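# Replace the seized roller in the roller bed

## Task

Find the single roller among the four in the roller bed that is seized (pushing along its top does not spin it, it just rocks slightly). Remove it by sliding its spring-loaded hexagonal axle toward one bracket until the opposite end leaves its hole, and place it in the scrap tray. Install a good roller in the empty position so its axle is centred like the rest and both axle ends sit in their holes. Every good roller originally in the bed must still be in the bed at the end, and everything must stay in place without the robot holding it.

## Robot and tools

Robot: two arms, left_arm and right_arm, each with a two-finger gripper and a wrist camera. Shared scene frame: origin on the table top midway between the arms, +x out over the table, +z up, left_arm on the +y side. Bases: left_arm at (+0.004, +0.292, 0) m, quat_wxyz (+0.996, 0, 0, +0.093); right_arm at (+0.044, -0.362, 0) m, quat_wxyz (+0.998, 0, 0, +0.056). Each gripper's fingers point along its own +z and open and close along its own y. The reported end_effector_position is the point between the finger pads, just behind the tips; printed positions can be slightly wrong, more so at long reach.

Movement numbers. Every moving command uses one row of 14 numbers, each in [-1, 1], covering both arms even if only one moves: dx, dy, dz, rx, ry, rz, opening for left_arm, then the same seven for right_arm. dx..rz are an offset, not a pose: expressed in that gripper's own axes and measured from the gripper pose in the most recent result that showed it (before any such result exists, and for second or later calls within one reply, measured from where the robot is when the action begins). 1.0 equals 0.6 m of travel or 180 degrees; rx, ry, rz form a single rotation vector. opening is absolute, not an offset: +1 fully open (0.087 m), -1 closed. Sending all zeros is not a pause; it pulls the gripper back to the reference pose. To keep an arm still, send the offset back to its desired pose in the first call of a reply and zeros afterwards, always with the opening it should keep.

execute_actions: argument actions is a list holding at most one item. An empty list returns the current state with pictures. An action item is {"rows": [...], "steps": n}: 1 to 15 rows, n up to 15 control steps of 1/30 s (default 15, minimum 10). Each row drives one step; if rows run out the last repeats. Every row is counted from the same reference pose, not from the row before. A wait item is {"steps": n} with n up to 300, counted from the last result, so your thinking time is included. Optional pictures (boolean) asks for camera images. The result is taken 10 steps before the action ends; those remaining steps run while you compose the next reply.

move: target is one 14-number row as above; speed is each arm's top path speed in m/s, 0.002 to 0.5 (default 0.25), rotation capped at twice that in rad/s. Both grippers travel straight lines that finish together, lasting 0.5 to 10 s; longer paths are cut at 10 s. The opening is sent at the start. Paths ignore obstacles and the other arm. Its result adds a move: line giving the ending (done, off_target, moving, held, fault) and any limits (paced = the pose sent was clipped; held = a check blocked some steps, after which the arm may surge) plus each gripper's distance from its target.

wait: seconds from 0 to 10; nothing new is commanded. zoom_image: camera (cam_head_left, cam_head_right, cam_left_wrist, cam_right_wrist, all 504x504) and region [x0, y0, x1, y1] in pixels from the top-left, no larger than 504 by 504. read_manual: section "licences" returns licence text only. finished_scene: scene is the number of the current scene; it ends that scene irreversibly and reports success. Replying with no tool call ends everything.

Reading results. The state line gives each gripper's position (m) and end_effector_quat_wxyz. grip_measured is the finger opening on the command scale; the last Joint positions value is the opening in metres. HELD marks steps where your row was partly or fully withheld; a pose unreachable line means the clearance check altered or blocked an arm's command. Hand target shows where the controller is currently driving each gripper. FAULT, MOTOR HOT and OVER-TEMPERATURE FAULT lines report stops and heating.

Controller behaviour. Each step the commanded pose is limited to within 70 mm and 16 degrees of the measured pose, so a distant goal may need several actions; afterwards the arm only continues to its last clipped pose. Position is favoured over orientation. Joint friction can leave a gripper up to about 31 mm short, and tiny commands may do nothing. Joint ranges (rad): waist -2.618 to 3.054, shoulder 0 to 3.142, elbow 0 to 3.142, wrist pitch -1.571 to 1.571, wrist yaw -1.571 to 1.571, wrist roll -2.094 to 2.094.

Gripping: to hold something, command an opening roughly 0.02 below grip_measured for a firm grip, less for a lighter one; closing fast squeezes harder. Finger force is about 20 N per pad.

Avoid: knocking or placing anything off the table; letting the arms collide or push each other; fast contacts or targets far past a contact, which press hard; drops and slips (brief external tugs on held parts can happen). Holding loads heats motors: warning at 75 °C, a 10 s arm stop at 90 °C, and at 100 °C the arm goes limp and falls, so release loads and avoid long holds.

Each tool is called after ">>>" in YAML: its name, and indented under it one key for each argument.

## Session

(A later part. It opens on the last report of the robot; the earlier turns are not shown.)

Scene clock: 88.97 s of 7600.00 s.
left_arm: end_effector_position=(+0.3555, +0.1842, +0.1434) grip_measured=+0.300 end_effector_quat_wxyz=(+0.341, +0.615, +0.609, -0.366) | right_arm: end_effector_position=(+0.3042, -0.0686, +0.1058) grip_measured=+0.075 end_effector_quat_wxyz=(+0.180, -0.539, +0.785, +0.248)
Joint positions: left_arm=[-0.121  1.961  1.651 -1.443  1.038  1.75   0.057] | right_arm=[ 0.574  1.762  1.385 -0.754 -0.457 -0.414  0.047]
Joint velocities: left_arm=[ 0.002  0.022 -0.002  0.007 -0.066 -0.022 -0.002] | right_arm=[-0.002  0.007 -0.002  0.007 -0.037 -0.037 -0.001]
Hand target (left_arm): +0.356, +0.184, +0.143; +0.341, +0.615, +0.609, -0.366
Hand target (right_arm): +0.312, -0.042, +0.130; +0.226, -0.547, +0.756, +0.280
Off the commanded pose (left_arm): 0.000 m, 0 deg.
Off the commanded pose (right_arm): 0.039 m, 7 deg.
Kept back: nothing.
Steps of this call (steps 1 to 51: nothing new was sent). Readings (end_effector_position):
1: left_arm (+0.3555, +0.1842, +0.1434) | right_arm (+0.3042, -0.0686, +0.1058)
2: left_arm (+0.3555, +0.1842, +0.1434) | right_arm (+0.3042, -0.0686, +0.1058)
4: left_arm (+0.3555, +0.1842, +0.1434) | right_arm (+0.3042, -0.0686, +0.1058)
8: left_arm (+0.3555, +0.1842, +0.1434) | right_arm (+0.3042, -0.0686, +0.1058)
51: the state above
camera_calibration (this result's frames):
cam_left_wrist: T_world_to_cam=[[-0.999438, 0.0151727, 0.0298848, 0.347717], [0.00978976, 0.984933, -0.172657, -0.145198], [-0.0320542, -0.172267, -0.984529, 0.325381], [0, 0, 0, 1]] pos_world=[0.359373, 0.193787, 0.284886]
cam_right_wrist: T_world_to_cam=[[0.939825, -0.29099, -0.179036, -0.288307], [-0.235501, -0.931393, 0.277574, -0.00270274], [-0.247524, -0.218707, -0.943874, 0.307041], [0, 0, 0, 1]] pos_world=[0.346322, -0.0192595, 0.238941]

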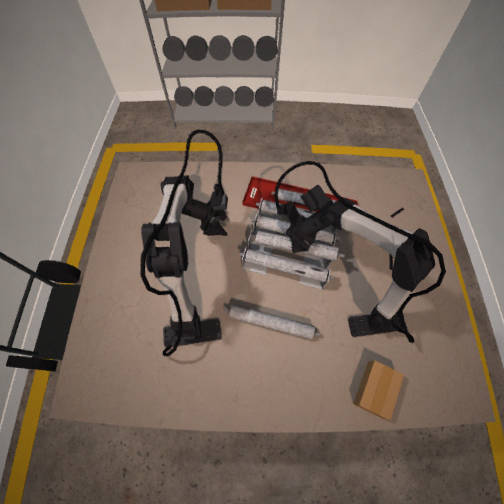

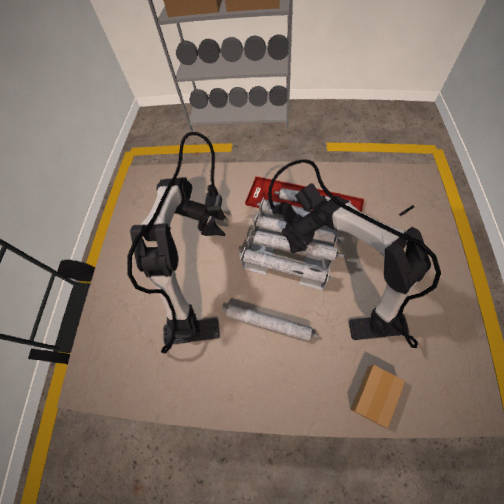

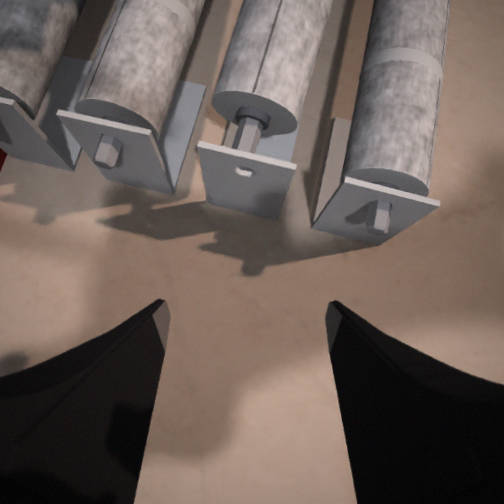

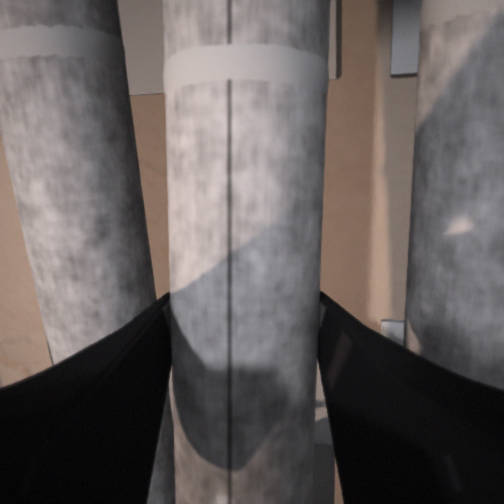

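>>> execute_actions:
  actions:
    - {"rows":[[0,0,0,0,0,0,0.3,-0.058,0.006,-0.004,-0.004,-0.035,-0.015,0.03],[0,0,0,0,0,0,0.3,-0.054,0.006,0.0,-0.004,-0.035,-0.015,0.03],[0,0,0,0,0,0,0.3,-0.049,0.0066,0.005,-0.004,-0.035,-0.015,0.03]],"steps":15}

>>> execute_actions:
  actions: []

>>> zoom_image:
  camera: "cam_left_wrist"
  region: [170, 30, 330, 230]

Scene clock: 89.70 s of 7600.00 s.
left_arm: end_effector_position=(+0.3555, +0.1842, +0.1434) grip_measured=+0.300 end_effector_quat_wxyz=(+0.341, +0.615, +0.609, -0.366) | right_arm: end_effector_position=(+0.3041, -0.0688, +0.1046) grip_measured=+0.075 end_effector_quat_wxyz=(+0.180, -0.539, +0.785, +0.248)
Joint positions: left_arm=[-0.121  1.961  1.651 -1.443  1.038  1.75   0.057] | right_arm=[ 0.574  1.762  1.38  -0.75  -0.457 -0.414  0.047]
Joint velocities: left_arm=[-0.007 -0.012  0.002  0.007  0.037 -0.037  0.001] | right_arm=[ 0.002 -0.007 -0.081  0.037 -0.007  0.066 -0.002]
Steps of this call (steps 1 to 17: nothing new was sent; steps 18 to 22: the first 5 steps of this action). Readings (end_effector_position):
18: left_arm (+0.3555, +0.1842, +0.1434) | right_arm (+0.3043, -0.0686, +0.1058)
19: left_arm (+0.3555, +0.1842, +0.1434) | right_arm (+0.3043, -0.0686, +0.1058)
21: left_arm (+0.3555, +0.1842, +0.1434) | right_arm (+0.3042, -0.0687, +0.1051)
22: the state above

Scene clock: 90.03 s of 7600.00 s.
left_arm: end_effector_position=(+0.3555, +0.1842, +0.1434) grip_measured=+0.300 end_effector_quat_wxyz=(+0.341, +0.615, +0.609, -0.366) | right_arm: end_effector_position=(+0.3045, -0.0687, +0.1031) grip_measured=+0.075 end_effector_quat_wxyz=(+0.181, -0.538, +0.785, +0.247)
Joint positions: left_arm=[-0.121  1.961  1.651 -1.443  1.038  1.75   0.057] | right_arm=[ 0.574  1.762  1.374 -0.741 -0.455 -0.412  0.047]
Joint velocities: left_arm=[ 0.002  0.012 -0.017 -0.066  0.066  0.051 -0.002] | right_arm=[-0.007  0.017 -0.017  0.051 -0.007 -0.007 -0.   ]
Hand target (left_arm): +0.356, +0.184, +0.143; +0.341, +0.615, +0.609, -0.366
Hand target (right_arm): +0.310, -0.045, +0.122; +0.224, -0.545, +0.759, +0.277
Off the commanded pose (left_arm): 0.000 m, 0 deg.
Off the commanded pose (right_arm): 0.031 m, 7 deg.
Kept back: nothing.
Steps of this call (steps 1 to 10: the last 10 steps of your previous action). Readings (end_effector_position):
1: left_arm (+0.3555, +0.1842, +0.1434) | right_arm (+0.3040, -0.0688, +0.1040)
2: left_arm (+0.3555, +0.1842, +0.1434) | right_arm (+0.3042, -0.0687, +0.1037)
4: left_arm (+0.3555, +0.1842, +0.1434) | right_arm (+0.3045, -0.0686, +0.1034)
8: left_arm (+0.3555, +0.1842, +0.1434) | right_arm (+0.3046, -0.0686, +0.1033)
10: the state above
camera_calibration (this result's frames):
cam_left_wrist: T_world_to_cam=[[-0.999438, 0.0151727, 0.0298848, 0.347717], [0.00978976, 0.984933, -0.172657, -0.145198], [-0.0320542, -0.172267, -0.984529, 0.325381], [0, 0, 0, 1]] pos_world=[0.359373, 0.193787, 0.284886]
cam_right_wrist: T_world_to_cam=[[0.939577, -0.292893, -0.177223, -0.289331], [-0.23796, -0.930946, 0.276974, -0.00114343], [-0.246109, -0.218066, -0.944393, 0.304204], [0, 0, 0, 1]] pos_world=[0.346444, -0.019471, 0.236328]

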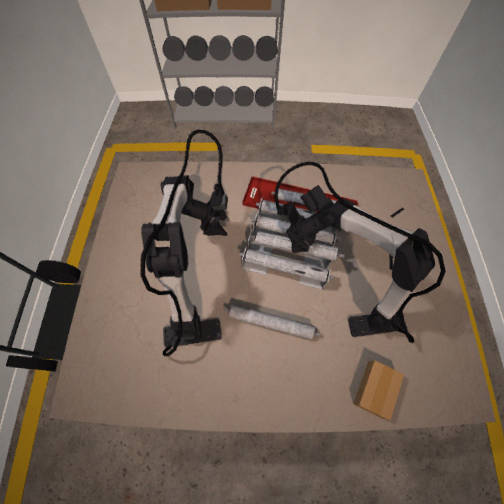

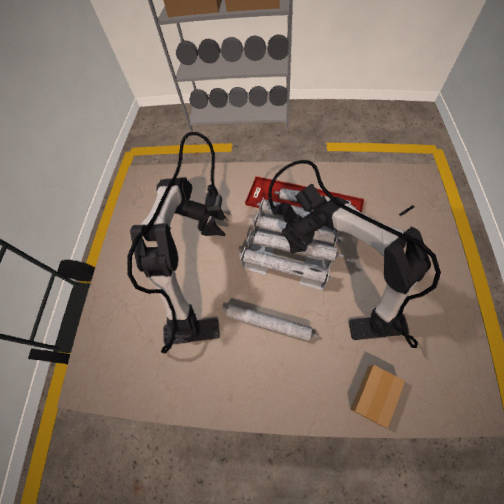

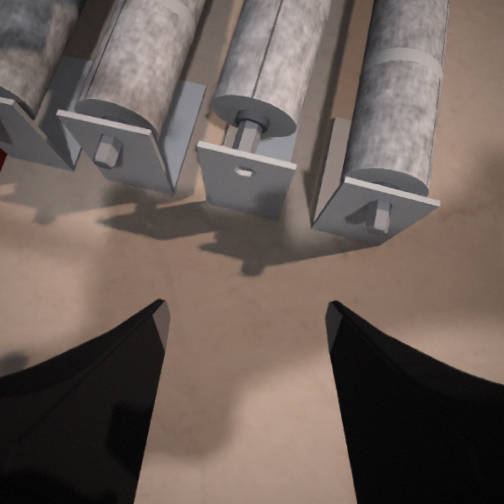

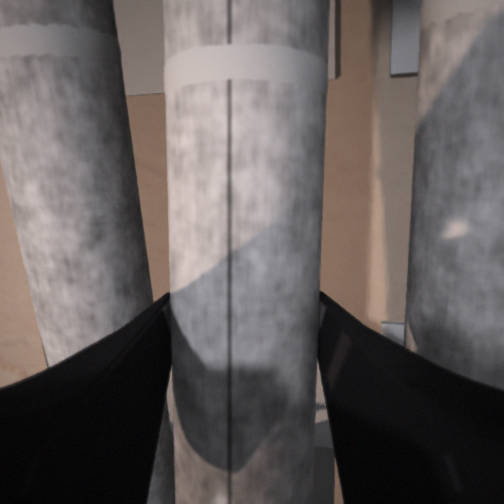

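Region (170, 30, 330, 230) of cam_left_wrist's 504x504 image, scaled by 2.520, with more detail than that image has; it fills the left 403 columns of this view, and the rest is white.

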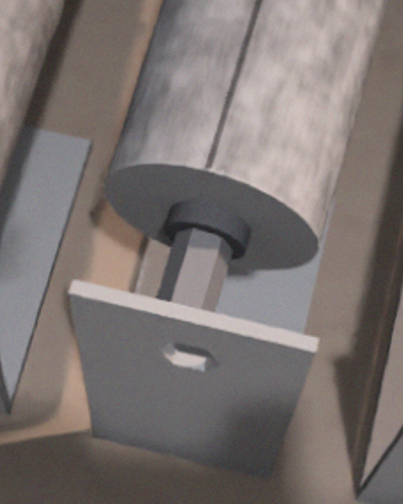

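>>> execute_actions:
  actions:
    - {"rows":[[0,0,0,0,0,0,0.3,-0.049,0.010,0.002,-0.009,-0.033,-0.021,0.03]],"steps":15}

>>> wait:
  seconds: 0.2

>>> zoom_image:
  camera: "cam_left_wrist"
  region: [170, 30, 330, 230]

Scene clock: 90.87 s of 7600.00 s.
left_arm: end_effector_position=(+0.3555, +0.1842, +0.1434) grip_measured=+0.300 end_effector_quat_wxyz=(+0.341, +0.615, +0.609, -0.366) | right_arm: end_effector_position=(+0.3048, -0.0688, +0.1031) grip_measured=+0.075 end_effector_quat_wxyz=(+0.182, -0.541, +0.783, +0.246)
Joint positions: left_arm=[-0.121  1.961  1.651 -1.443  1.038  1.75   0.057] | right_arm=[ 0.574  1.762  1.374 -0.741 -0.455 -0.419  0.047]
Joint velocities: left_arm=[-0.007 -0.012 -0.002 -0.022 -0.007  0.022 -0.001] | right_arm=[-0.012  0.012  0.012 -0.007  0.022 -0.051  0.   ]
Steps of this call (steps 1 to 20: nothing new was sent; steps 21 to 25: the first 5 steps of this action). Readings (end_effector_position):
21: left_arm (+0.3555, +0.1842, +0.1434) | right_arm (+0.3045, -0.0686, +0.1032)
22: left_arm (+0.3555, +0.1842, +0.1434) | right_arm (+0.3046, -0.0687, +0.1031)
24: left_arm (+0.3555, +0.1842, +0.1434) | right_arm (+0.3048, -0.0688, +0.1031)
25: the state above

Scene clock: 91.40 s of 7600.00 s.
left_arm: end_effector_position=(+0.3555, +0.1842, +0.1434) grip_measured=+0.300 end_effector_quat_wxyz=(+0.341, +0.615, +0.609, -0.366) | right_arm: end_effector_position=(+0.3052, -0.0689, +0.1030) grip_measured=+0.075 end_effector_quat_wxyz=(+0.183, -0.542, +0.782, +0.246)
Joint positions: left_arm=[-0.121  1.961  1.651 -1.443  1.038  1.75   0.057] | right_arm=[ 0.574  1.762  1.374 -0.74  -0.454 -0.422  0.047]
Joint velocities: left_arm=[ 0.002 -0.017 -0.027 -0.022  0.051 -0.081 -0.001] | right_arm=[ 0.012 -0.012 -0.017 -0.007 -0.051 -0.051 -0.001]
Hand target (left_arm): +0.356, +0.184, +0.143; +0.341, +0.615, +0.609, -0.366
Hand target (right_arm): +0.308, -0.046, +0.121; +0.221, -0.554, +0.753, +0.279
Off the commanded pose (left_arm): 0.000 m, 0 deg.
Off the commanded pose (right_arm): 0.030 m, 7 deg.
Kept back: nothing.
Steps of this call (steps 1 to 10: the last 10 steps of your previous action; steps 11 to 16: nothing new was sent). Readings (end_effector_position):
1: left_arm (+0.3555, +0.1842, +0.1434) | right_arm (+0.3049, -0.0688, +0.1030)
2: left_arm (+0.3555, +0.1842, +0.1434) | right_arm (+0.3049, -0.0688, +0.1030)
4: left_arm (+0.3555, +0.1842, +0.1434) | right_arm (+0.3051, -0.0688, +0.1030)
8: left_arm (+0.3555, +0.1842, +0.1434) | right_arm (+0.3051, -0.0688, +0.1030)
16: the state above
camera_calibration (this result's frames):
cam_left_wrist: T_world_to_cam=[[-0.999438, 0.0151727, 0.0298848, 0.347717], [0.00978976, 0.984933, -0.172657, -0.145198], [-0.0320542, -0.172267, -0.984529, 0.325381], [0, 0, 0, 1]] pos_world=[0.359373, 0.193787, 0.284886]
cam_right_wrist: T_world_to_cam=[[0.942802, -0.286392, -0.170598, -0.291235], [-0.233213, -0.932339, 0.276325, -0.00264757], [-0.238192, -0.220734, -0.945802, 0.301727], [0, 0, 0, 1]] pos_world=[0.345828, -0.0192741, 0.236422]

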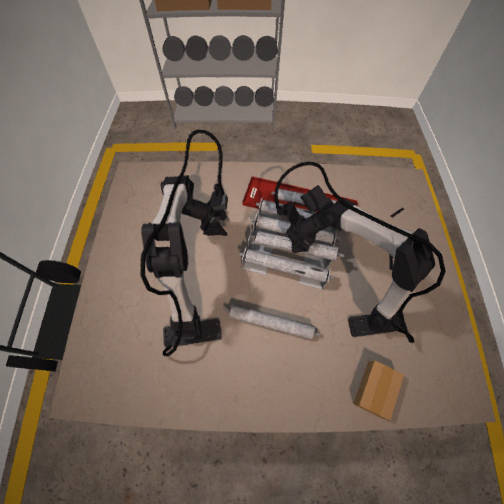

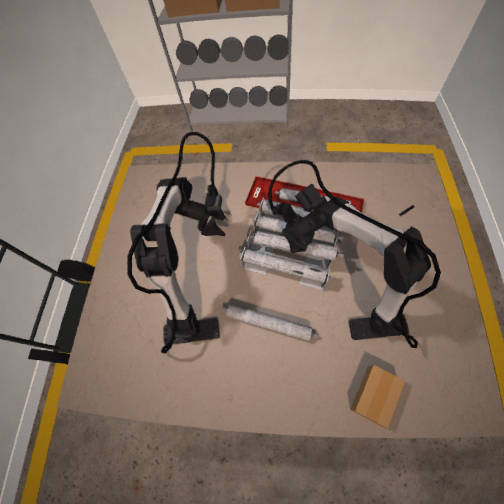

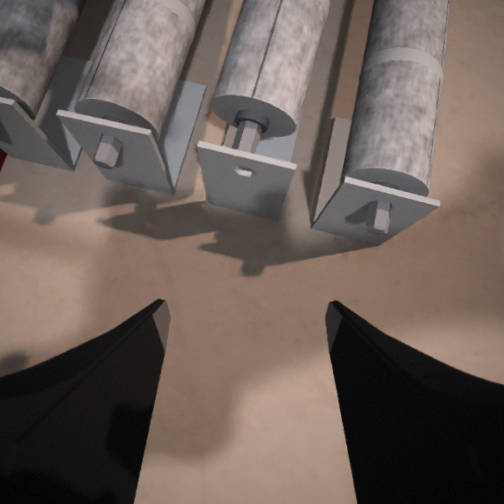

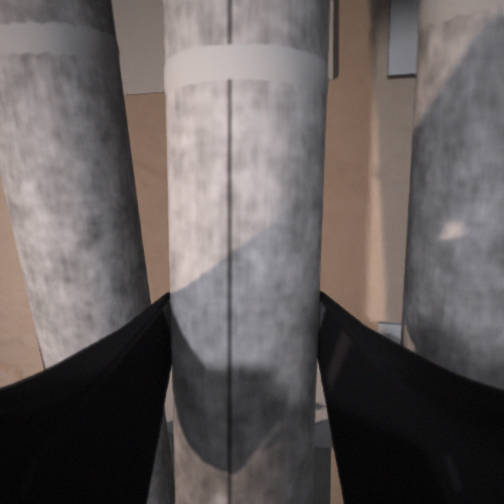

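Region (170, 30, 330, 230) of cam_left_wrist's 504x504 image, scaled by 2.520, with more detail than that image has; it fills the left 403 columns of this view, and the rest is white.

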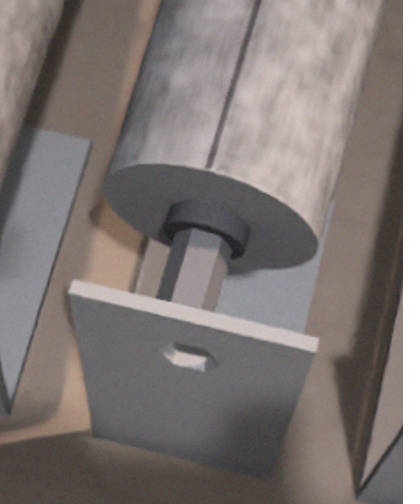

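>>> execute_actions:
  actions:
    - {"rows":[[0,0,0,0,0,0,0.3,-0.046,0.018,-0.001,-0.015,-0.031,-0.028,0.03]],"steps":15}

>>> wait:
  seconds: 0.2

>>> zoom_image:
  camera: "cam_left_wrist"
  region: [170, 30, 330, 230]

Scene clock: 92.10 s of 7600.00 s.
left_arm: end_effector_position=(+0.3555, +0.1842, +0.1434) grip_measured=+0.300 end_effector_quat_wxyz=(+0.341, +0.615, +0.609, -0.366) | right_arm: end_effector_position=(+0.3060, -0.0691, +0.1029) grip_measured=+0.075 end_effector_quat_wxyz=(+0.185, -0.551, +0.776, +0.244)
Joint positions: left_arm=[-0.121  1.961  1.651 -1.443  1.038  1.75   0.057] | right_arm=[ 0.574  1.762  1.374 -0.74  -0.454 -0.443  0.047]
Joint velocities: left_arm=[ 0.017  0.002 -0.022  0.051  0.051 -0.022 -0.   ] | right_arm=[ 0.022 -0.012  0.002  0.022 -0.081 -0.007 -0.   ]
Steps of this call (steps 1 to 16: nothing new was sent; steps 17 to 21: the first 5 steps of this action). Readings (end_effector_position):
17: left_arm (+0.3555, +0.1842, +0.1434) | right_arm (+0.3053, -0.0689, +0.1030)
18: left_arm (+0.3555, +0.1842, +0.1434) | right_arm (+0.3055, -0.0690, +0.1030)
20: left_arm (+0.3555, +0.1842, +0.1434) | right_arm (+0.3058, -0.0691, +0.1029)
21: the state above

Scene clock: 92.63 s of 7600.00 s.
left_arm: end_effector_position=(+0.3555, +0.1842, +0.1434) grip_measured=+0.300 end_effector_quat_wxyz=(+0.341, +0.615, +0.609, -0.366) | right_arm: end_effector_position=(+0.3064, -0.0693, +0.1027) grip_measured=+0.075 end_effector_quat_wxyz=(+0.187, -0.555, +0.773, +0.243)
Joint positions: left_arm=[-0.121  1.961  1.651 -1.443  1.038  1.75   0.057] | right_arm=[ 0.574  1.762  1.374 -0.741 -0.454 -0.456  0.047]
Joint velocities: left_arm=[-0.012 -0.002 -0.012 -0.066 -0.022 -0.081 -0.   ] | right_arm=[-0.017  0.022  0.002  0.022  0.037 -0.037 -0.001]
Hand target (left_arm): +0.356, +0.184, +0.143; +0.341, +0.615, +0.609, -0.366
Hand target (right_arm): +0.304, -0.047, +0.122; +0.218, -0.568, +0.742, +0.281
Off the commanded pose (left_arm): 0.000 m, 0 deg.
Off the commanded pose (right_arm): 0.030 m, 7 deg.
Kept back: nothing.
Steps of this call (steps 1 to 10: the last 10 steps of your previous action; steps 11 to 16: nothing new was sent). Readings (end_effector_position):
1: left_arm (+0.3555, +0.1842, +0.1434) | right_arm (+0.3061, -0.0691, +0.1028)
2: left_arm (+0.3555, +0.1842, +0.1434) | right_arm (+0.3061, -0.0692, +0.1028)
4: left_arm (+0.3555, +0.1842, +0.1434) | right_arm (+0.3062, -0.0692, +0.1028)
8: left_arm (+0.3555, +0.1842, +0.1434) | right_arm (+0.3063, -0.0693, +0.1028)
16: the state above
camera_calibration (this result's frames):
cam_left_wrist: T_world_to_cam=[[-0.999438, 0.0151727, 0.0298848, 0.347717], [0.00978976, 0.984933, -0.172657, -0.145198], [-0.0320542, -0.172267, -0.984529, 0.325381], [0, 0, 0, 1]] pos_world=[0.359373, 0.193787, 0.284886]
cam_right_wrist: T_world_to_cam=[[0.95361, -0.259889, -0.151937, -0.295952], [-0.212318, -0.938414, 0.27258, -0.00911059], [-0.213421, -0.227676, -0.950061, 0.294052], [0, 0, 0, 1]] pos_world=[0.343045, -0.0185155, 0.236885]

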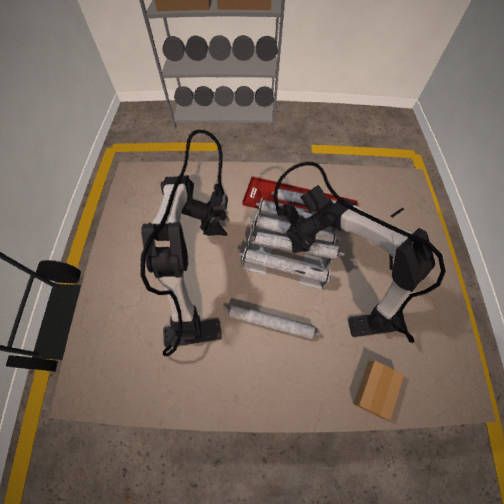

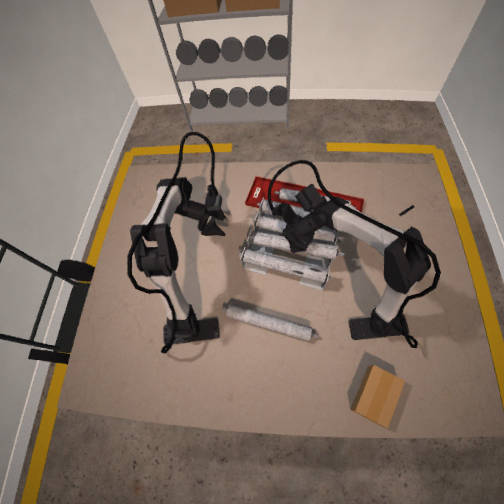

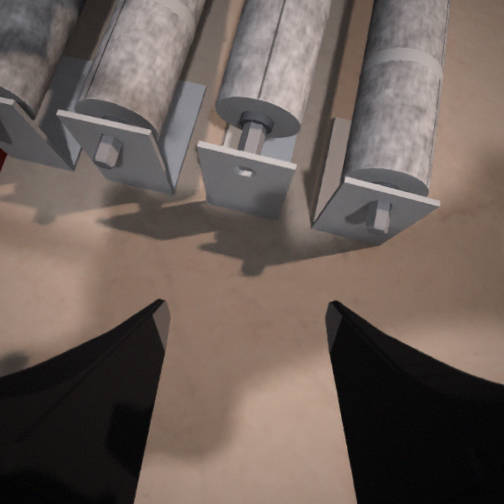

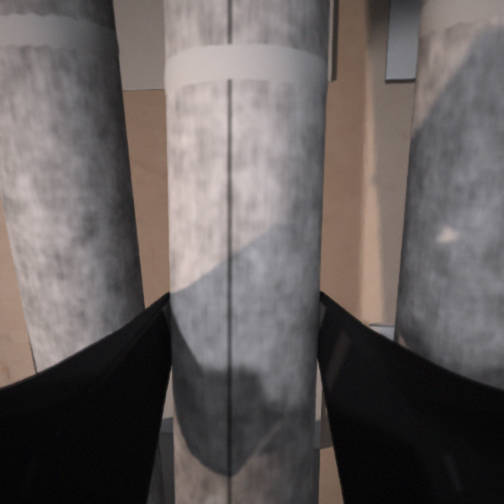

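Region (170, 30, 330, 230) of cam_left_wrist's 504x504 image, scaled by 2.520, with more detail than that image has; it fills the left 403 columns of this view, and the rest is white.

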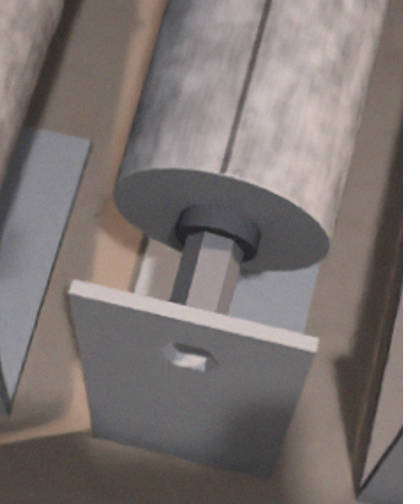

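>>> execute_actions:
  actions:
    - {"rows":[[0,0,0,0,0,0,0.3,-0.046,0.018,0.002,-0.015,-0.031,-0.017,0.03],[0,0,0,0,0,0,0.3,-0.046,0.018,0.005,-0.015,-0.031,-0.017,0.03],[0,0,0,0,0,0,0.3,-0.05,0.018,0.008,-0.015,-0.031,-0.017,0.03],[0,0,0,0,0,0,0.3,-0.055,0.018,0.012,-0.015,-0.031,-0.017,0.03]],"steps":15}

>>> wait:
  seconds: 0.2

>>> zoom_image:
  camera: "cam_left_wrist"
  region: [170, 30, 330, 230]

Scene clock: 93.37 s of 7600.00 s.
left_arm: end_effector_position=(+0.3555, +0.1842, +0.1434) grip_measured=+0.300 end_effector_quat_wxyz=(+0.341, +0.615, +0.609, -0.366) | right_arm: end_effector_position=(+0.3056, -0.0688, +0.1012) grip_measured=+0.075 end_effector_quat_wxyz=(+0.184, -0.556, +0.774, +0.242)
Joint positions: left_arm=[-0.121  1.961  1.651 -1.443  1.038  1.75   0.057] | right_arm=[ 0.577  1.766  1.374 -0.741 -0.451 -0.454  0.047]
Joint velocities: left_arm=[-0.012  0.002 -0.012  0.007  0.007  0.022 -0.001] | right_arm=[ 0.027  0.09   0.007 -0.051  0.051  0.007  0.001]
Steps of this call (steps 1 to 17: nothing new was sent; steps 18 to 22: the first 5 steps of this action). Readings (end_effector_position):
18: left_arm (+0.3555, +0.1842, +0.1434) | right_arm (+0.3064, -0.0693, +0.1027)
19: left_arm (+0.3555, +0.1842, +0.1434) | right_arm (+0.3064, -0.0693, +0.1027)
21: left_arm (+0.3555, +0.1842, +0.1434) | right_arm (+0.3059, -0.0689, +0.1020)
22: the state above

Scene clock: 93.90 s of 7600.00 s.
left_arm: end_effector_position=(+0.3555, +0.1842, +0.1434) grip_measured=+0.300 end_effector_quat_wxyz=(+0.341, +0.615, +0.609, -0.366) | right_arm: end_effector_position=(+0.3039, -0.0679, +0.0966) grip_measured=+0.075 end_effector_quat_wxyz=(+0.178, -0.557, +0.775, +0.241)
Joint positions: left_arm=[-0.121  1.961  1.651 -1.443  1.038  1.75   0.057] | right_arm=[ 0.582  1.777  1.374 -0.742 -0.449 -0.452  0.047]
Joint velocities: left_arm=[ 0.012  0.012 -0.017 -0.022 -0.022 -0.037 -0.001] | right_arm=[-0.002 -0.002 -0.002 -0.022 -0.095 -0.022  0.002]
Hand target (left_arm): +0.356, +0.184, +0.143; +0.341, +0.615, +0.609, -0.366
Hand target (right_arm): +0.305, -0.040, +0.119; +0.217, -0.569, +0.742, +0.281
Off the commanded pose (left_arm): 0.000 m, 0 deg.
Off the commanded pose (right_arm): 0.037 m, 8 deg.
Kept back: nothing.
Steps of this call (steps 1 to 10: the last 10 steps of your previous action; steps 11 to 16: nothing new was sent). Readings (end_effector_position):
1: left_arm (+0.3555, +0.1842, +0.1434) | right_arm (+0.3052, -0.0688, +0.0998)
2: left_arm (+0.3555, +0.1842, +0.1434) | right_arm (+0.3049, -0.0684, +0.0987)
4: left_arm (+0.3555, +0.1842, +0.1434) | right_arm (+0.3040, -0.0678, +0.0968)
8: left_arm (+0.3555, +0.1842, +0.1434) | right_arm (+0.3039, -0.0679, +0.0966)
16: the state above
camera_calibration (this result's frames):
cam_left_wrist: T_world_to_cam=[[-0.999438, 0.0151727, 0.0298848, 0.347717], [0.00978976, 0.984933, -0.172657, -0.145198], [-0.0320542, -0.172267, -0.984529, 0.325381], [0, 0, 0, 1]] pos_world=[0.359373, 0.193787, 0.284886]
cam_right_wrist: T_world_to_cam=[[0.952693, -0.258424, -0.159977, -0.292944], [-0.205213, -0.935195, 0.288614, -0.0101548], [-0.224194, -0.242131, -0.943986, 0.289738], [0, 0, 0, 1]] pos_world=[0.341959, -0.0150457, 0.229575]

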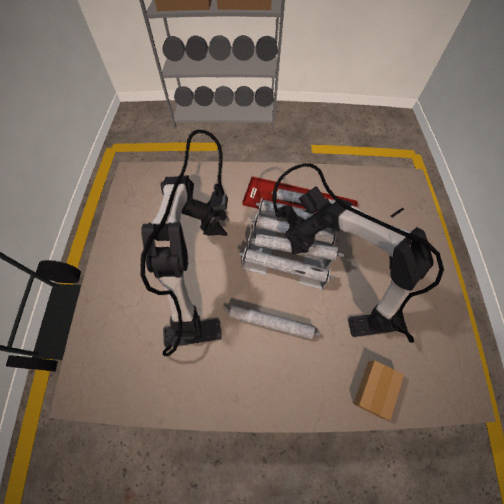

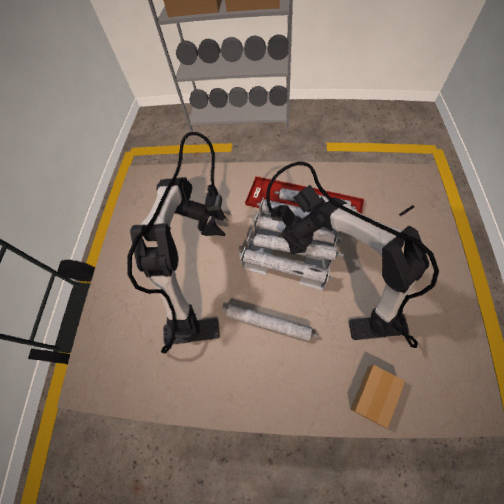

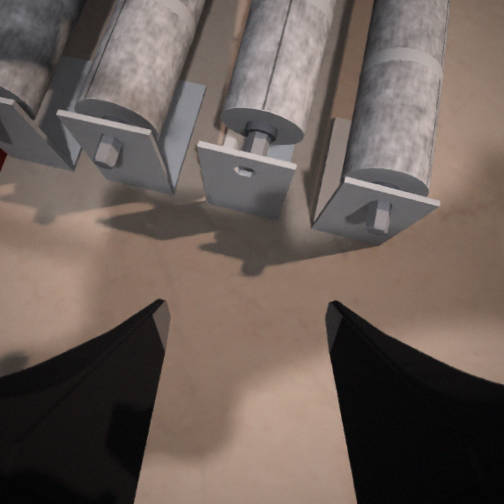

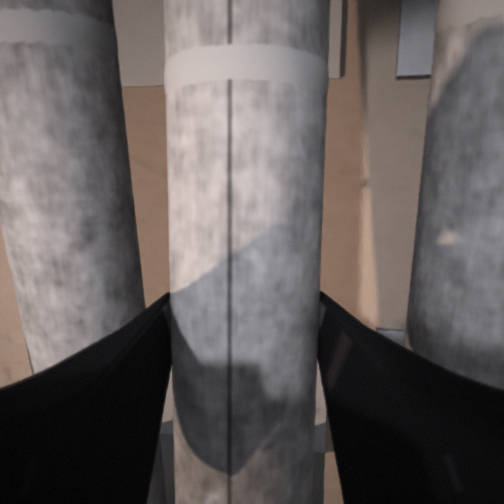

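Region (170, 30, 330, 230) of cam_left_wrist's 504x504 image, scaled by 2.520, with more detail than that image has; it fills the left 403 columns of this view, and the rest is white.

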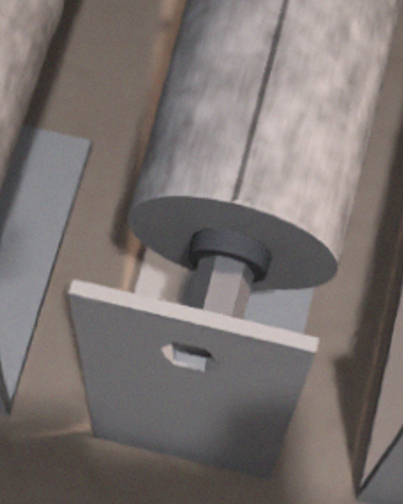

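>>> execute_actions:
  actions:
    - {"rows":[[0,0,0,0,0,0,0.3,-0.058,0.012,-0.004,-0.012,-0.040,-0.004,0.03]],"steps":15}

>>> wait:
  seconds: 0.2

>>> zoom_image:
  camera: "cam_left_wrist"
  region: [170, 30, 330, 230]

Scene clock: 95.27 s of 7600.00 s.
left_arm: end_effector_position=(+0.3555, +0.1842, +0.1434) grip_measured=+0.300 end_effector_quat_wxyz=(+0.341, +0.615, +0.609, -0.366) | right_arm: end_effector_position=(+0.3023, -0.0675, +0.0969) grip_measured=+0.075 end_effector_quat_wxyz=(+0.174, -0.550, +0.780, +0.244)
Joint positions: left_arm=[-0.121  1.961  1.651 -1.443  1.038  1.75   0.057] | right_arm=[ 0.582  1.777  1.374 -0.744 -0.453 -0.434  0.047]
Joint velocities: left_arm=[-0.017 -0.027  0.012 -0.051  0.007  0.051 -0.   ] | right_arm=[ 0.002  0.007  0.002 -0.007 -0.022  0.125  0.   ]
Steps of this call (steps 1 to 36: nothing new was sent; steps 37 to 41: the first 5 steps of this action). Readings (end_effector_position):
37: left_arm (+0.3555, +0.1842, +0.1434) | right_arm (+0.3037, -0.0679, +0.0967)
38: left_arm (+0.3555, +0.1842, +0.1434) | right_arm (+0.3033, -0.0677, +0.0967)
40: left_arm (+0.3555, +0.1842, +0.1434) | right_arm (+0.3025, -0.0676, +0.0969)
41: the state above

Scene clock: 95.80 s of 7600.00 s.
left_arm: end_effector_position=(+0.3555, +0.1842, +0.1434) grip_measured=+0.300 end_effector_quat_wxyz=(+0.341, +0.615, +0.609, -0.366) | right_arm: end_effector_position=(+0.3013, -0.0672, +0.0971) grip_measured=+0.075 end_effector_quat_wxyz=(+0.172, -0.546, +0.782, +0.247)
Joint positions: left_arm=[-0.121  1.961  1.651 -1.443  1.038  1.75   0.057] | right_arm=[ 0.582  1.777  1.374 -0.745 -0.456 -0.423  0.047]
Joint velocities: left_arm=[ 0.002 -0.007  0.022 -0.051 -0.066  0.037 -0.001] | right_arm=[-0.022 -0.012  0.002 -0.007  0.022 -0.007 -0.001]
Hand target (left_arm): +0.356, +0.184, +0.143; +0.341, +0.615, +0.609, -0.366
Hand target (right_arm): +0.307, -0.043, +0.120; +0.216, -0.550, +0.754, +0.287
Off the commanded pose (left_arm): 0.000 m, 0 deg.
Off the commanded pose (right_arm): 0.035 m, 8 deg.
Kept back: nothing.
Steps of this call (steps 1 to 10: the last 10 steps of your previous action; steps 11 to 16: nothing new was sent). Readings (end_effector_position):
1: left_arm (+0.3555, +0.1842, +0.1434) | right_arm (+0.3021, -0.0674, +0.0969)
2: left_arm (+0.3555, +0.1842, +0.1434) | right_arm (+0.3019, -0.0674, +0.0970)
4: left_arm (+0.3555, +0.1842, +0.1434) | right_arm (+0.3017, -0.0673, +0.0970)
8: left_arm (+0.3555, +0.1842, +0.1434) | right_arm (+0.3014, -0.0672, +0.0971)
16: the state above
camera_calibration (this result's frames):
cam_left_wrist: T_world_to_cam=[[-0.999438, 0.0151727, 0.0298848, 0.347717], [0.00978976, 0.984933, -0.172657, -0.145198], [-0.0320542, -0.172267, -0.984529, 0.325381], [0, 0, 0, 1]] pos_world=[0.359373, 0.193787, 0.284886]
cam_right_wrist: T_world_to_cam=[[0.943201, -0.277545, -0.182596, -0.286501], [-0.218004, -0.931796, 0.290226, -0.00619186], [-0.250693, -0.233935, -0.939376, 0.297869], [0, 0, 0, 1]] pos_world=[0.343551, -0.0156045, 0.229294]

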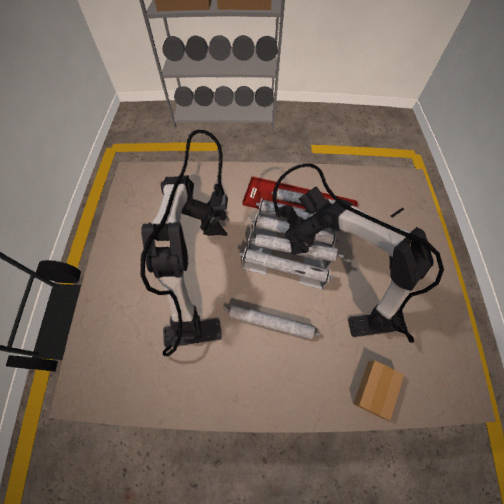

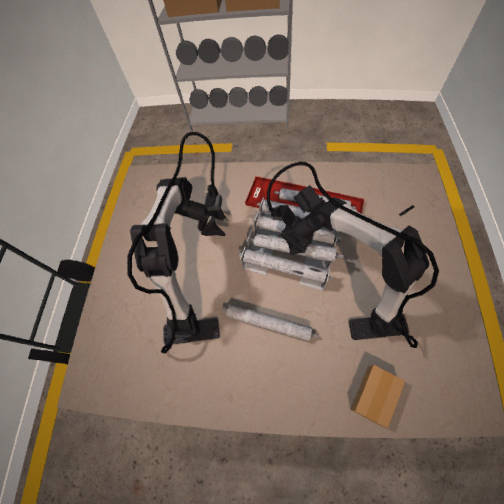

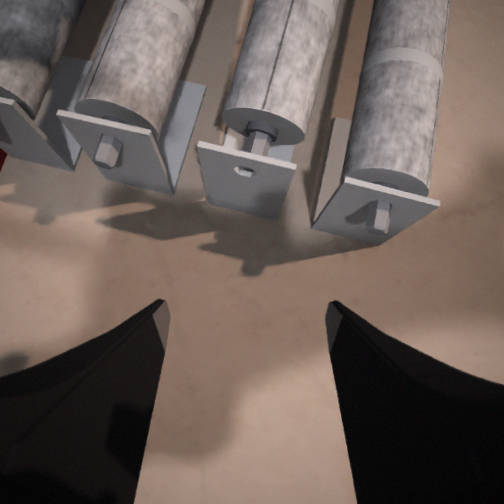

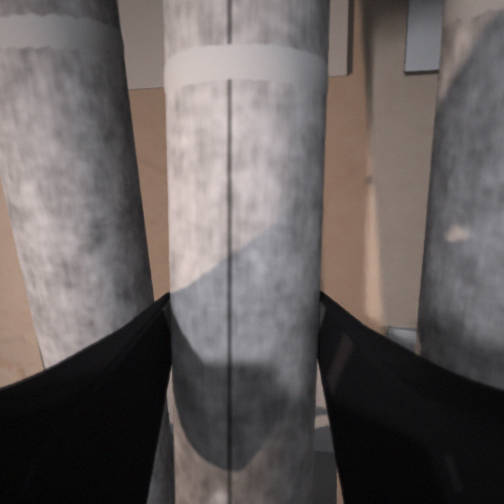

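Region (170, 30, 330, 230) of cam_left_wrist's 504x504 image, scaled by 2.520, with more detail than that image has; it fills the left 403 columns of this view, and the rest is white.

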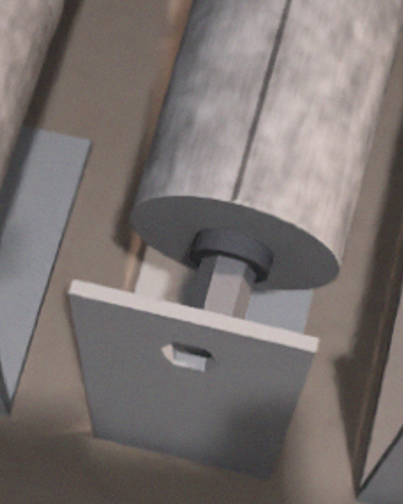

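>>> execute_actions:
  actions:
    - {"rows":[[0,0,0,0,0,0,0.3,-0.058,0.005,-0.009,-0.010,-0.039,-0.012,0.03],[0,0,0,0,0,0,0.3,-0.0605,-0.002,-0.012,-0.010,-0.039,-0.012,0.03]],"steps":15}

>>> wait:
  seconds: 0.2

>>> zoom_image:
  camera: "cam_left_wrist"
  region: [170, 30, 330, 230]

Scene clock: 96.67 s of 7600.00 s.
left_arm: end_effector_position=(+0.3555, +0.1842, +0.1434) grip_measured=+0.300 end_effector_quat_wxyz=(+0.341, +0.615, +0.609, -0.366) | right_arm: end_effector_position=(+0.3012, -0.0676, +0.0973) grip_measured=+0.075 end_effector_quat_wxyz=(+0.171, -0.545, +0.782, +0.249)
Joint positions: left_arm=[-0.121  1.961  1.651 -1.443  1.038  1.75   0.057] | right_arm=[ 0.58   1.777  1.374 -0.747 -0.461 -0.424  0.047]
Joint velocities: left_arm=[ 0.007  0.002  0.012 -0.037  0.007 -0.022 -0.001] | right_arm=[-0.007 -0.007  0.002 -0.037 -0.007 -0.051 -0.002]
Steps of this call (steps 1 to 21: nothing new was sent; steps 22 to 26: the first 5 steps of this action). Readings (end_effector_position):
22: left_arm (+0.3555, +0.1842, +0.1434) | right_arm (+0.3012, -0.0673, +0.0971)
23: left_arm (+0.3555, +0.1842, +0.1434) | right_arm (+0.3011, -0.0674, +0.0970)
25: left_arm (+0.3555, +0.1842, +0.1434) | right_arm (+0.3012, -0.0676, +0.0972)
26: the state above

Scene clock: 97.20 s of 7600.00 s.
left_arm: end_effector_position=(+0.3555, +0.1842, +0.1434) grip_measured=+0.300 end_effector_quat_wxyz=(+0.341, +0.615, +0.609, -0.366) | right_arm: end_effector_position=(+0.3012, -0.0676, +0.0974) grip_measured=+0.075 end_effector_quat_wxyz=(+0.171, -0.545, +0.782, +0.250)
Joint positions: left_arm=[-0.121  1.961  1.651 -1.443  1.038  1.75   0.057] | right_arm=[ 0.579  1.777  1.374 -0.747 -0.463 -0.424  0.047]
Joint velocities: left_arm=[-0.002  0.022  0.007  0.022 -0.066  0.022 -0.   ] | right_arm=[-0.012 -0.017  0.007 -0.051  0.066 -0.081  0.001]
Hand target (left_arm): +0.356, +0.184, +0.143; +0.341, +0.615, +0.609, -0.366
Hand target (right_arm): +0.314, -0.047, +0.124; +0.216, -0.548, +0.756, +0.286
Off the commanded pose (left_arm): 0.000 m, 0 deg.
Off the commanded pose (right_arm): 0.037 m, 7 deg.
Kept back: nothing.
Steps of this call (steps 1 to 10: the last 10 steps of your previous action; steps 11 to 16: nothing new was sent). Readings (end_effector_position):
1: left_arm (+0.3555, +0.1842, +0.1434) | right_arm (+0.3012, -0.0676, +0.0973)
2: left_arm (+0.3555, +0.1842, +0.1434) | right_arm (+0.3012, -0.0676, +0.0973)
4: left_arm (+0.3555, +0.1842, +0.1434) | right_arm (+0.3012, -0.0676, +0.0974)
8: left_arm (+0.3555, +0.1842, +0.1434) | right_arm (+0.3012, -0.0676, +0.0974)
16: the state above
camera_calibration (this result's frames):
cam_left_wrist: T_world_to_cam=[[-0.999438, 0.0151727, 0.0298848, 0.347717], [0.00978976, 0.984933, -0.172657, -0.145198], [-0.0320542, -0.172267, -0.984529, 0.325381], [0, 0, 0, 1]] pos_world=[0.359373, 0.193787, 0.284886]
cam_right_wrist: T_world_to_cam=[[0.942266, -0.27688, -0.18834, -0.285532], [-0.216551, -0.932836, 0.287963, -0.00697955], [-0.255422, -0.230552, -0.938938, 0.299591], [0, 0, 0, 1]] pos_world=[0.344058, -0.0164977, 0.22953]

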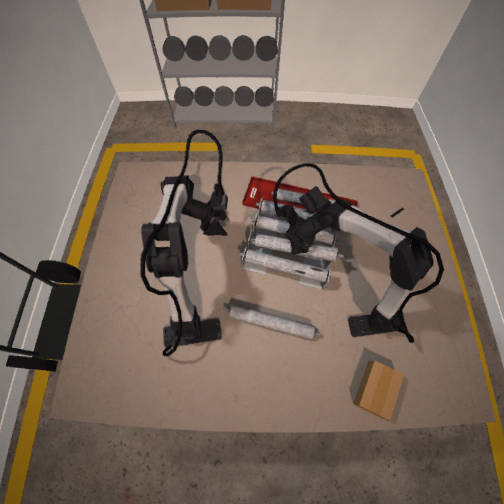

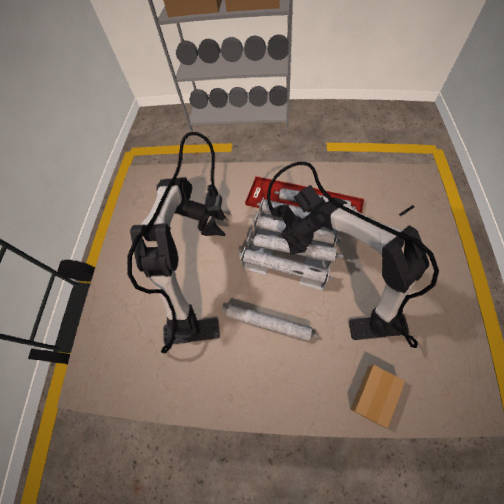

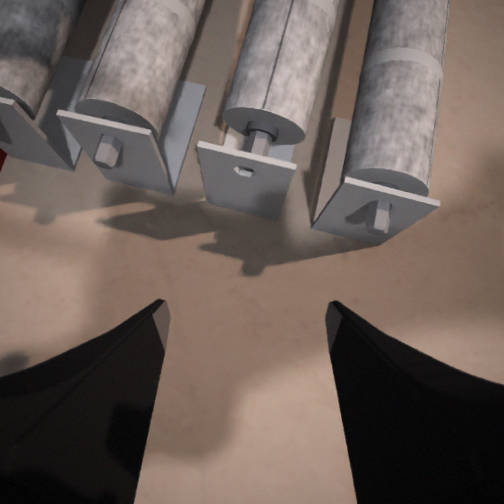

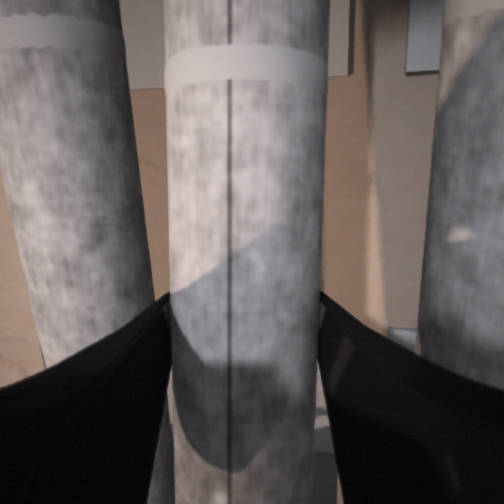

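Region (170, 30, 330, 230) of cam_left_wrist's 504x504 image, scaled by 2.520, with more detail than that image has; it fills the left 403 columns of this view, and the rest is white.

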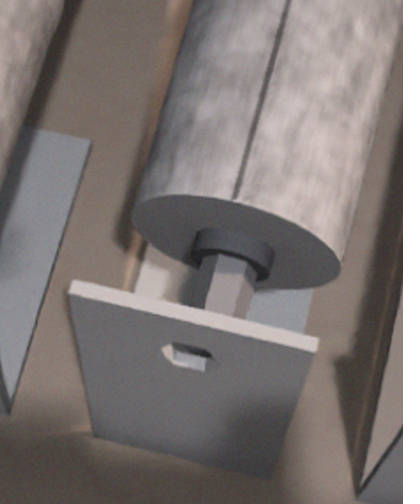

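>>> execute_actions:
  actions:
    - {"rows":[[0,0,0,0,0,0,0.3,-0.061,-0.012,-0.012,0.002,-0.039,-0.012,0.03]],"steps":15}

>>> wait:
  seconds: 0.2

>>> zoom_image:
  camera: "cam_left_wrist"
  region: [170, 30, 330, 230]

Scene clock: 97.93 s of 7600.00 s.
left_arm: end_effector_position=(+0.3555, +0.1842, +0.1434) grip_measured=+0.300 end_effector_quat_wxyz=(+0.341, +0.615, +0.609, -0.366) | right_arm: end_effector_position=(+0.3015, -0.0676, +0.0973) grip_measured=+0.075 end_effector_quat_wxyz=(+0.172, -0.545, +0.782, +0.249)
Joint positions: left_arm=[-0.121  1.961  1.651 -1.443  1.038  1.75   0.057] | right_arm=[ 0.579  1.777  1.374 -0.746 -0.462 -0.424  0.047]
Joint velocities: left_arm=[ 0.012  0.002 -0.027  0.022 -0.022  0.007  0.001] | right_arm=[ 0.017 -0.012 -0.007  0.007 -0.066  0.007 -0.001]
Steps of this call (steps 1 to 17: nothing new was sent; steps 18 to 22: the first 5 steps of this action). Readings (end_effector_position):
18: left_arm (+0.3555, +0.1842, +0.1434) | right_arm (+0.3013, -0.0676, +0.0973)
19: left_arm (+0.3555, +0.1842, +0.1434) | right_arm (+0.3014, -0.0676, +0.0973)
21: left_arm (+0.3555, +0.1842, +0.1434) | right_arm (+0.3014, -0.0676, +0.0973)
22: the state above

Scene clock: 98.47 s of 7600.00 s.
left_arm: end_effector_position=(+0.3555, +0.1842, +0.1434) grip_measured=+0.300 end_effector_quat_wxyz=(+0.341, +0.615, +0.609, -0.366) | right_arm: end_effector_position=(+0.3015, -0.0676, +0.0973) grip_measured=+0.075 end_effector_quat_wxyz=(+0.172, -0.545, +0.782, +0.249)
Joint positions: left_arm=[-0.121  1.961  1.651 -1.443  1.038  1.75   0.057] | right_arm=[ 0.579  1.777  1.374 -0.746 -0.462 -0.424  0.047]
Joint velocities: left_arm=[ 0.017  0.007 -0.007 -0.022  0.007  0.007  0.   ] | right_arm=[-0.007 -0.007 -0.007 -0.081  0.022 -0.11  -0.   ]
Hand target (left_arm): +0.356, +0.184, +0.143; +0.341, +0.615, +0.609, -0.366
Hand target (right_arm): +0.319, -0.048, +0.123; +0.225, -0.544, +0.760, +0.275
Off the commanded pose (left_arm): 0.000 m, 0 deg.
Off the commanded pose (right_arm): 0.038 m, 7 deg.
Kept back: nothing.
Steps of this call (steps 1 to 10: the last 10 steps of your previous action; steps 11 to 16: nothing new was sent). Readings (end_effector_position):
1: left_arm (+0.3555, +0.1842, +0.1434) | right_arm (+0.3015, -0.0676, +0.0973)
2: left_arm (+0.3555, +0.1842, +0.1434) | right_arm (+0.3015, -0.0676, +0.0973)
4: left_arm (+0.3555, +0.1842, +0.1434) | right_arm (+0.3015, -0.0676, +0.0973)
8: left_arm (+0.3555, +0.1842, +0.1434) | right_arm (+0.3015, -0.0676, +0.0973)
16: the state above
camera_calibration (this result's frames):
cam_left_wrist: T_world_to_cam=[[-0.999438, 0.0151727, 0.0298848, 0.347717], [0.00978976, 0.984933, -0.172657, -0.145198], [-0.0320542, -0.172267, -0.984529, 0.325381], [0, 0, 0, 1]] pos_world=[0.359373, 0.193787, 0.284886]
cam_right_wrist: T_world_to_cam=[[0.94237, -0.277577, -0.186787, -0.286093], [-0.217557, -0.932532, 0.288189, -0.00664643], [-0.254179, -0.230944, -0.939179, 0.299247], [0, 0, 0, 1]] pos_world=[0.344222, -0.0165018, 0.229523]

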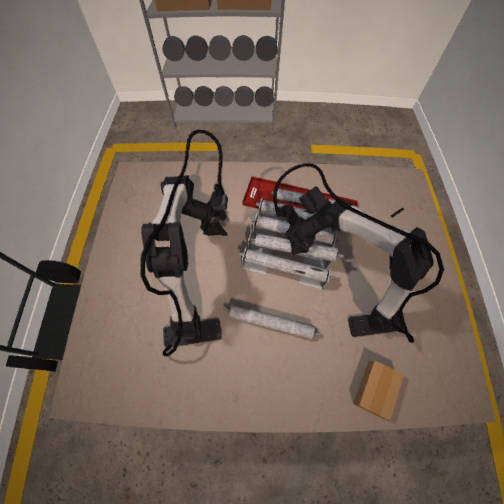

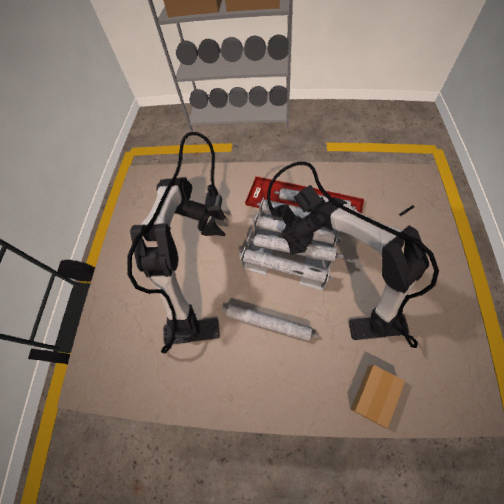

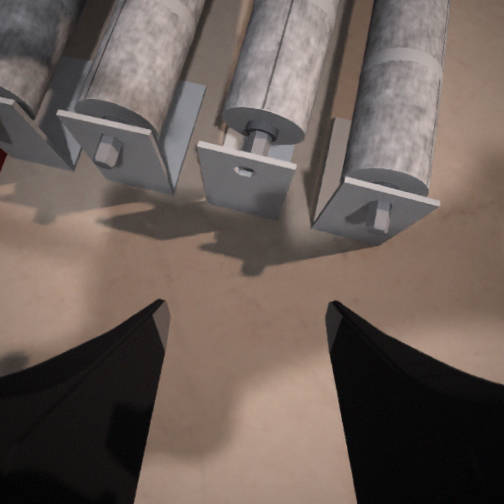

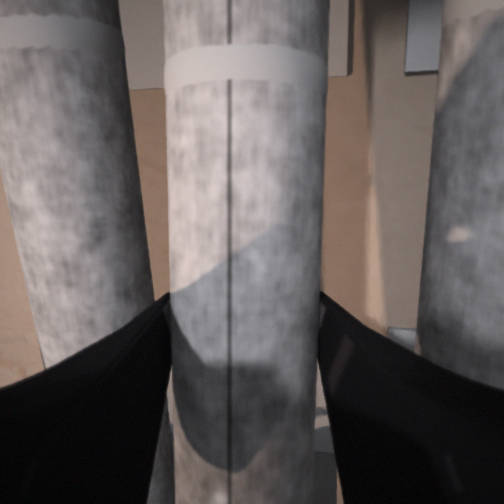

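Region (170, 30, 330, 230) of cam_left_wrist's 504x504 image, scaled by 2.520, with more detail than that image has; it fills the left 403 columns of this view, and the rest is white.

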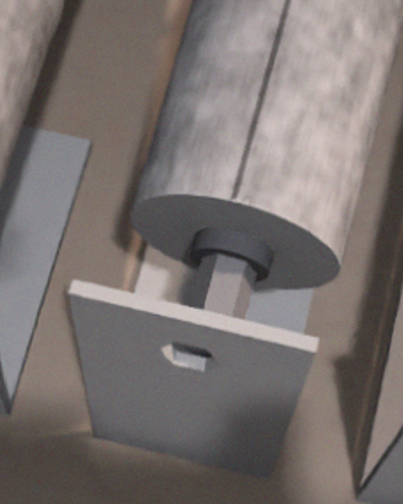

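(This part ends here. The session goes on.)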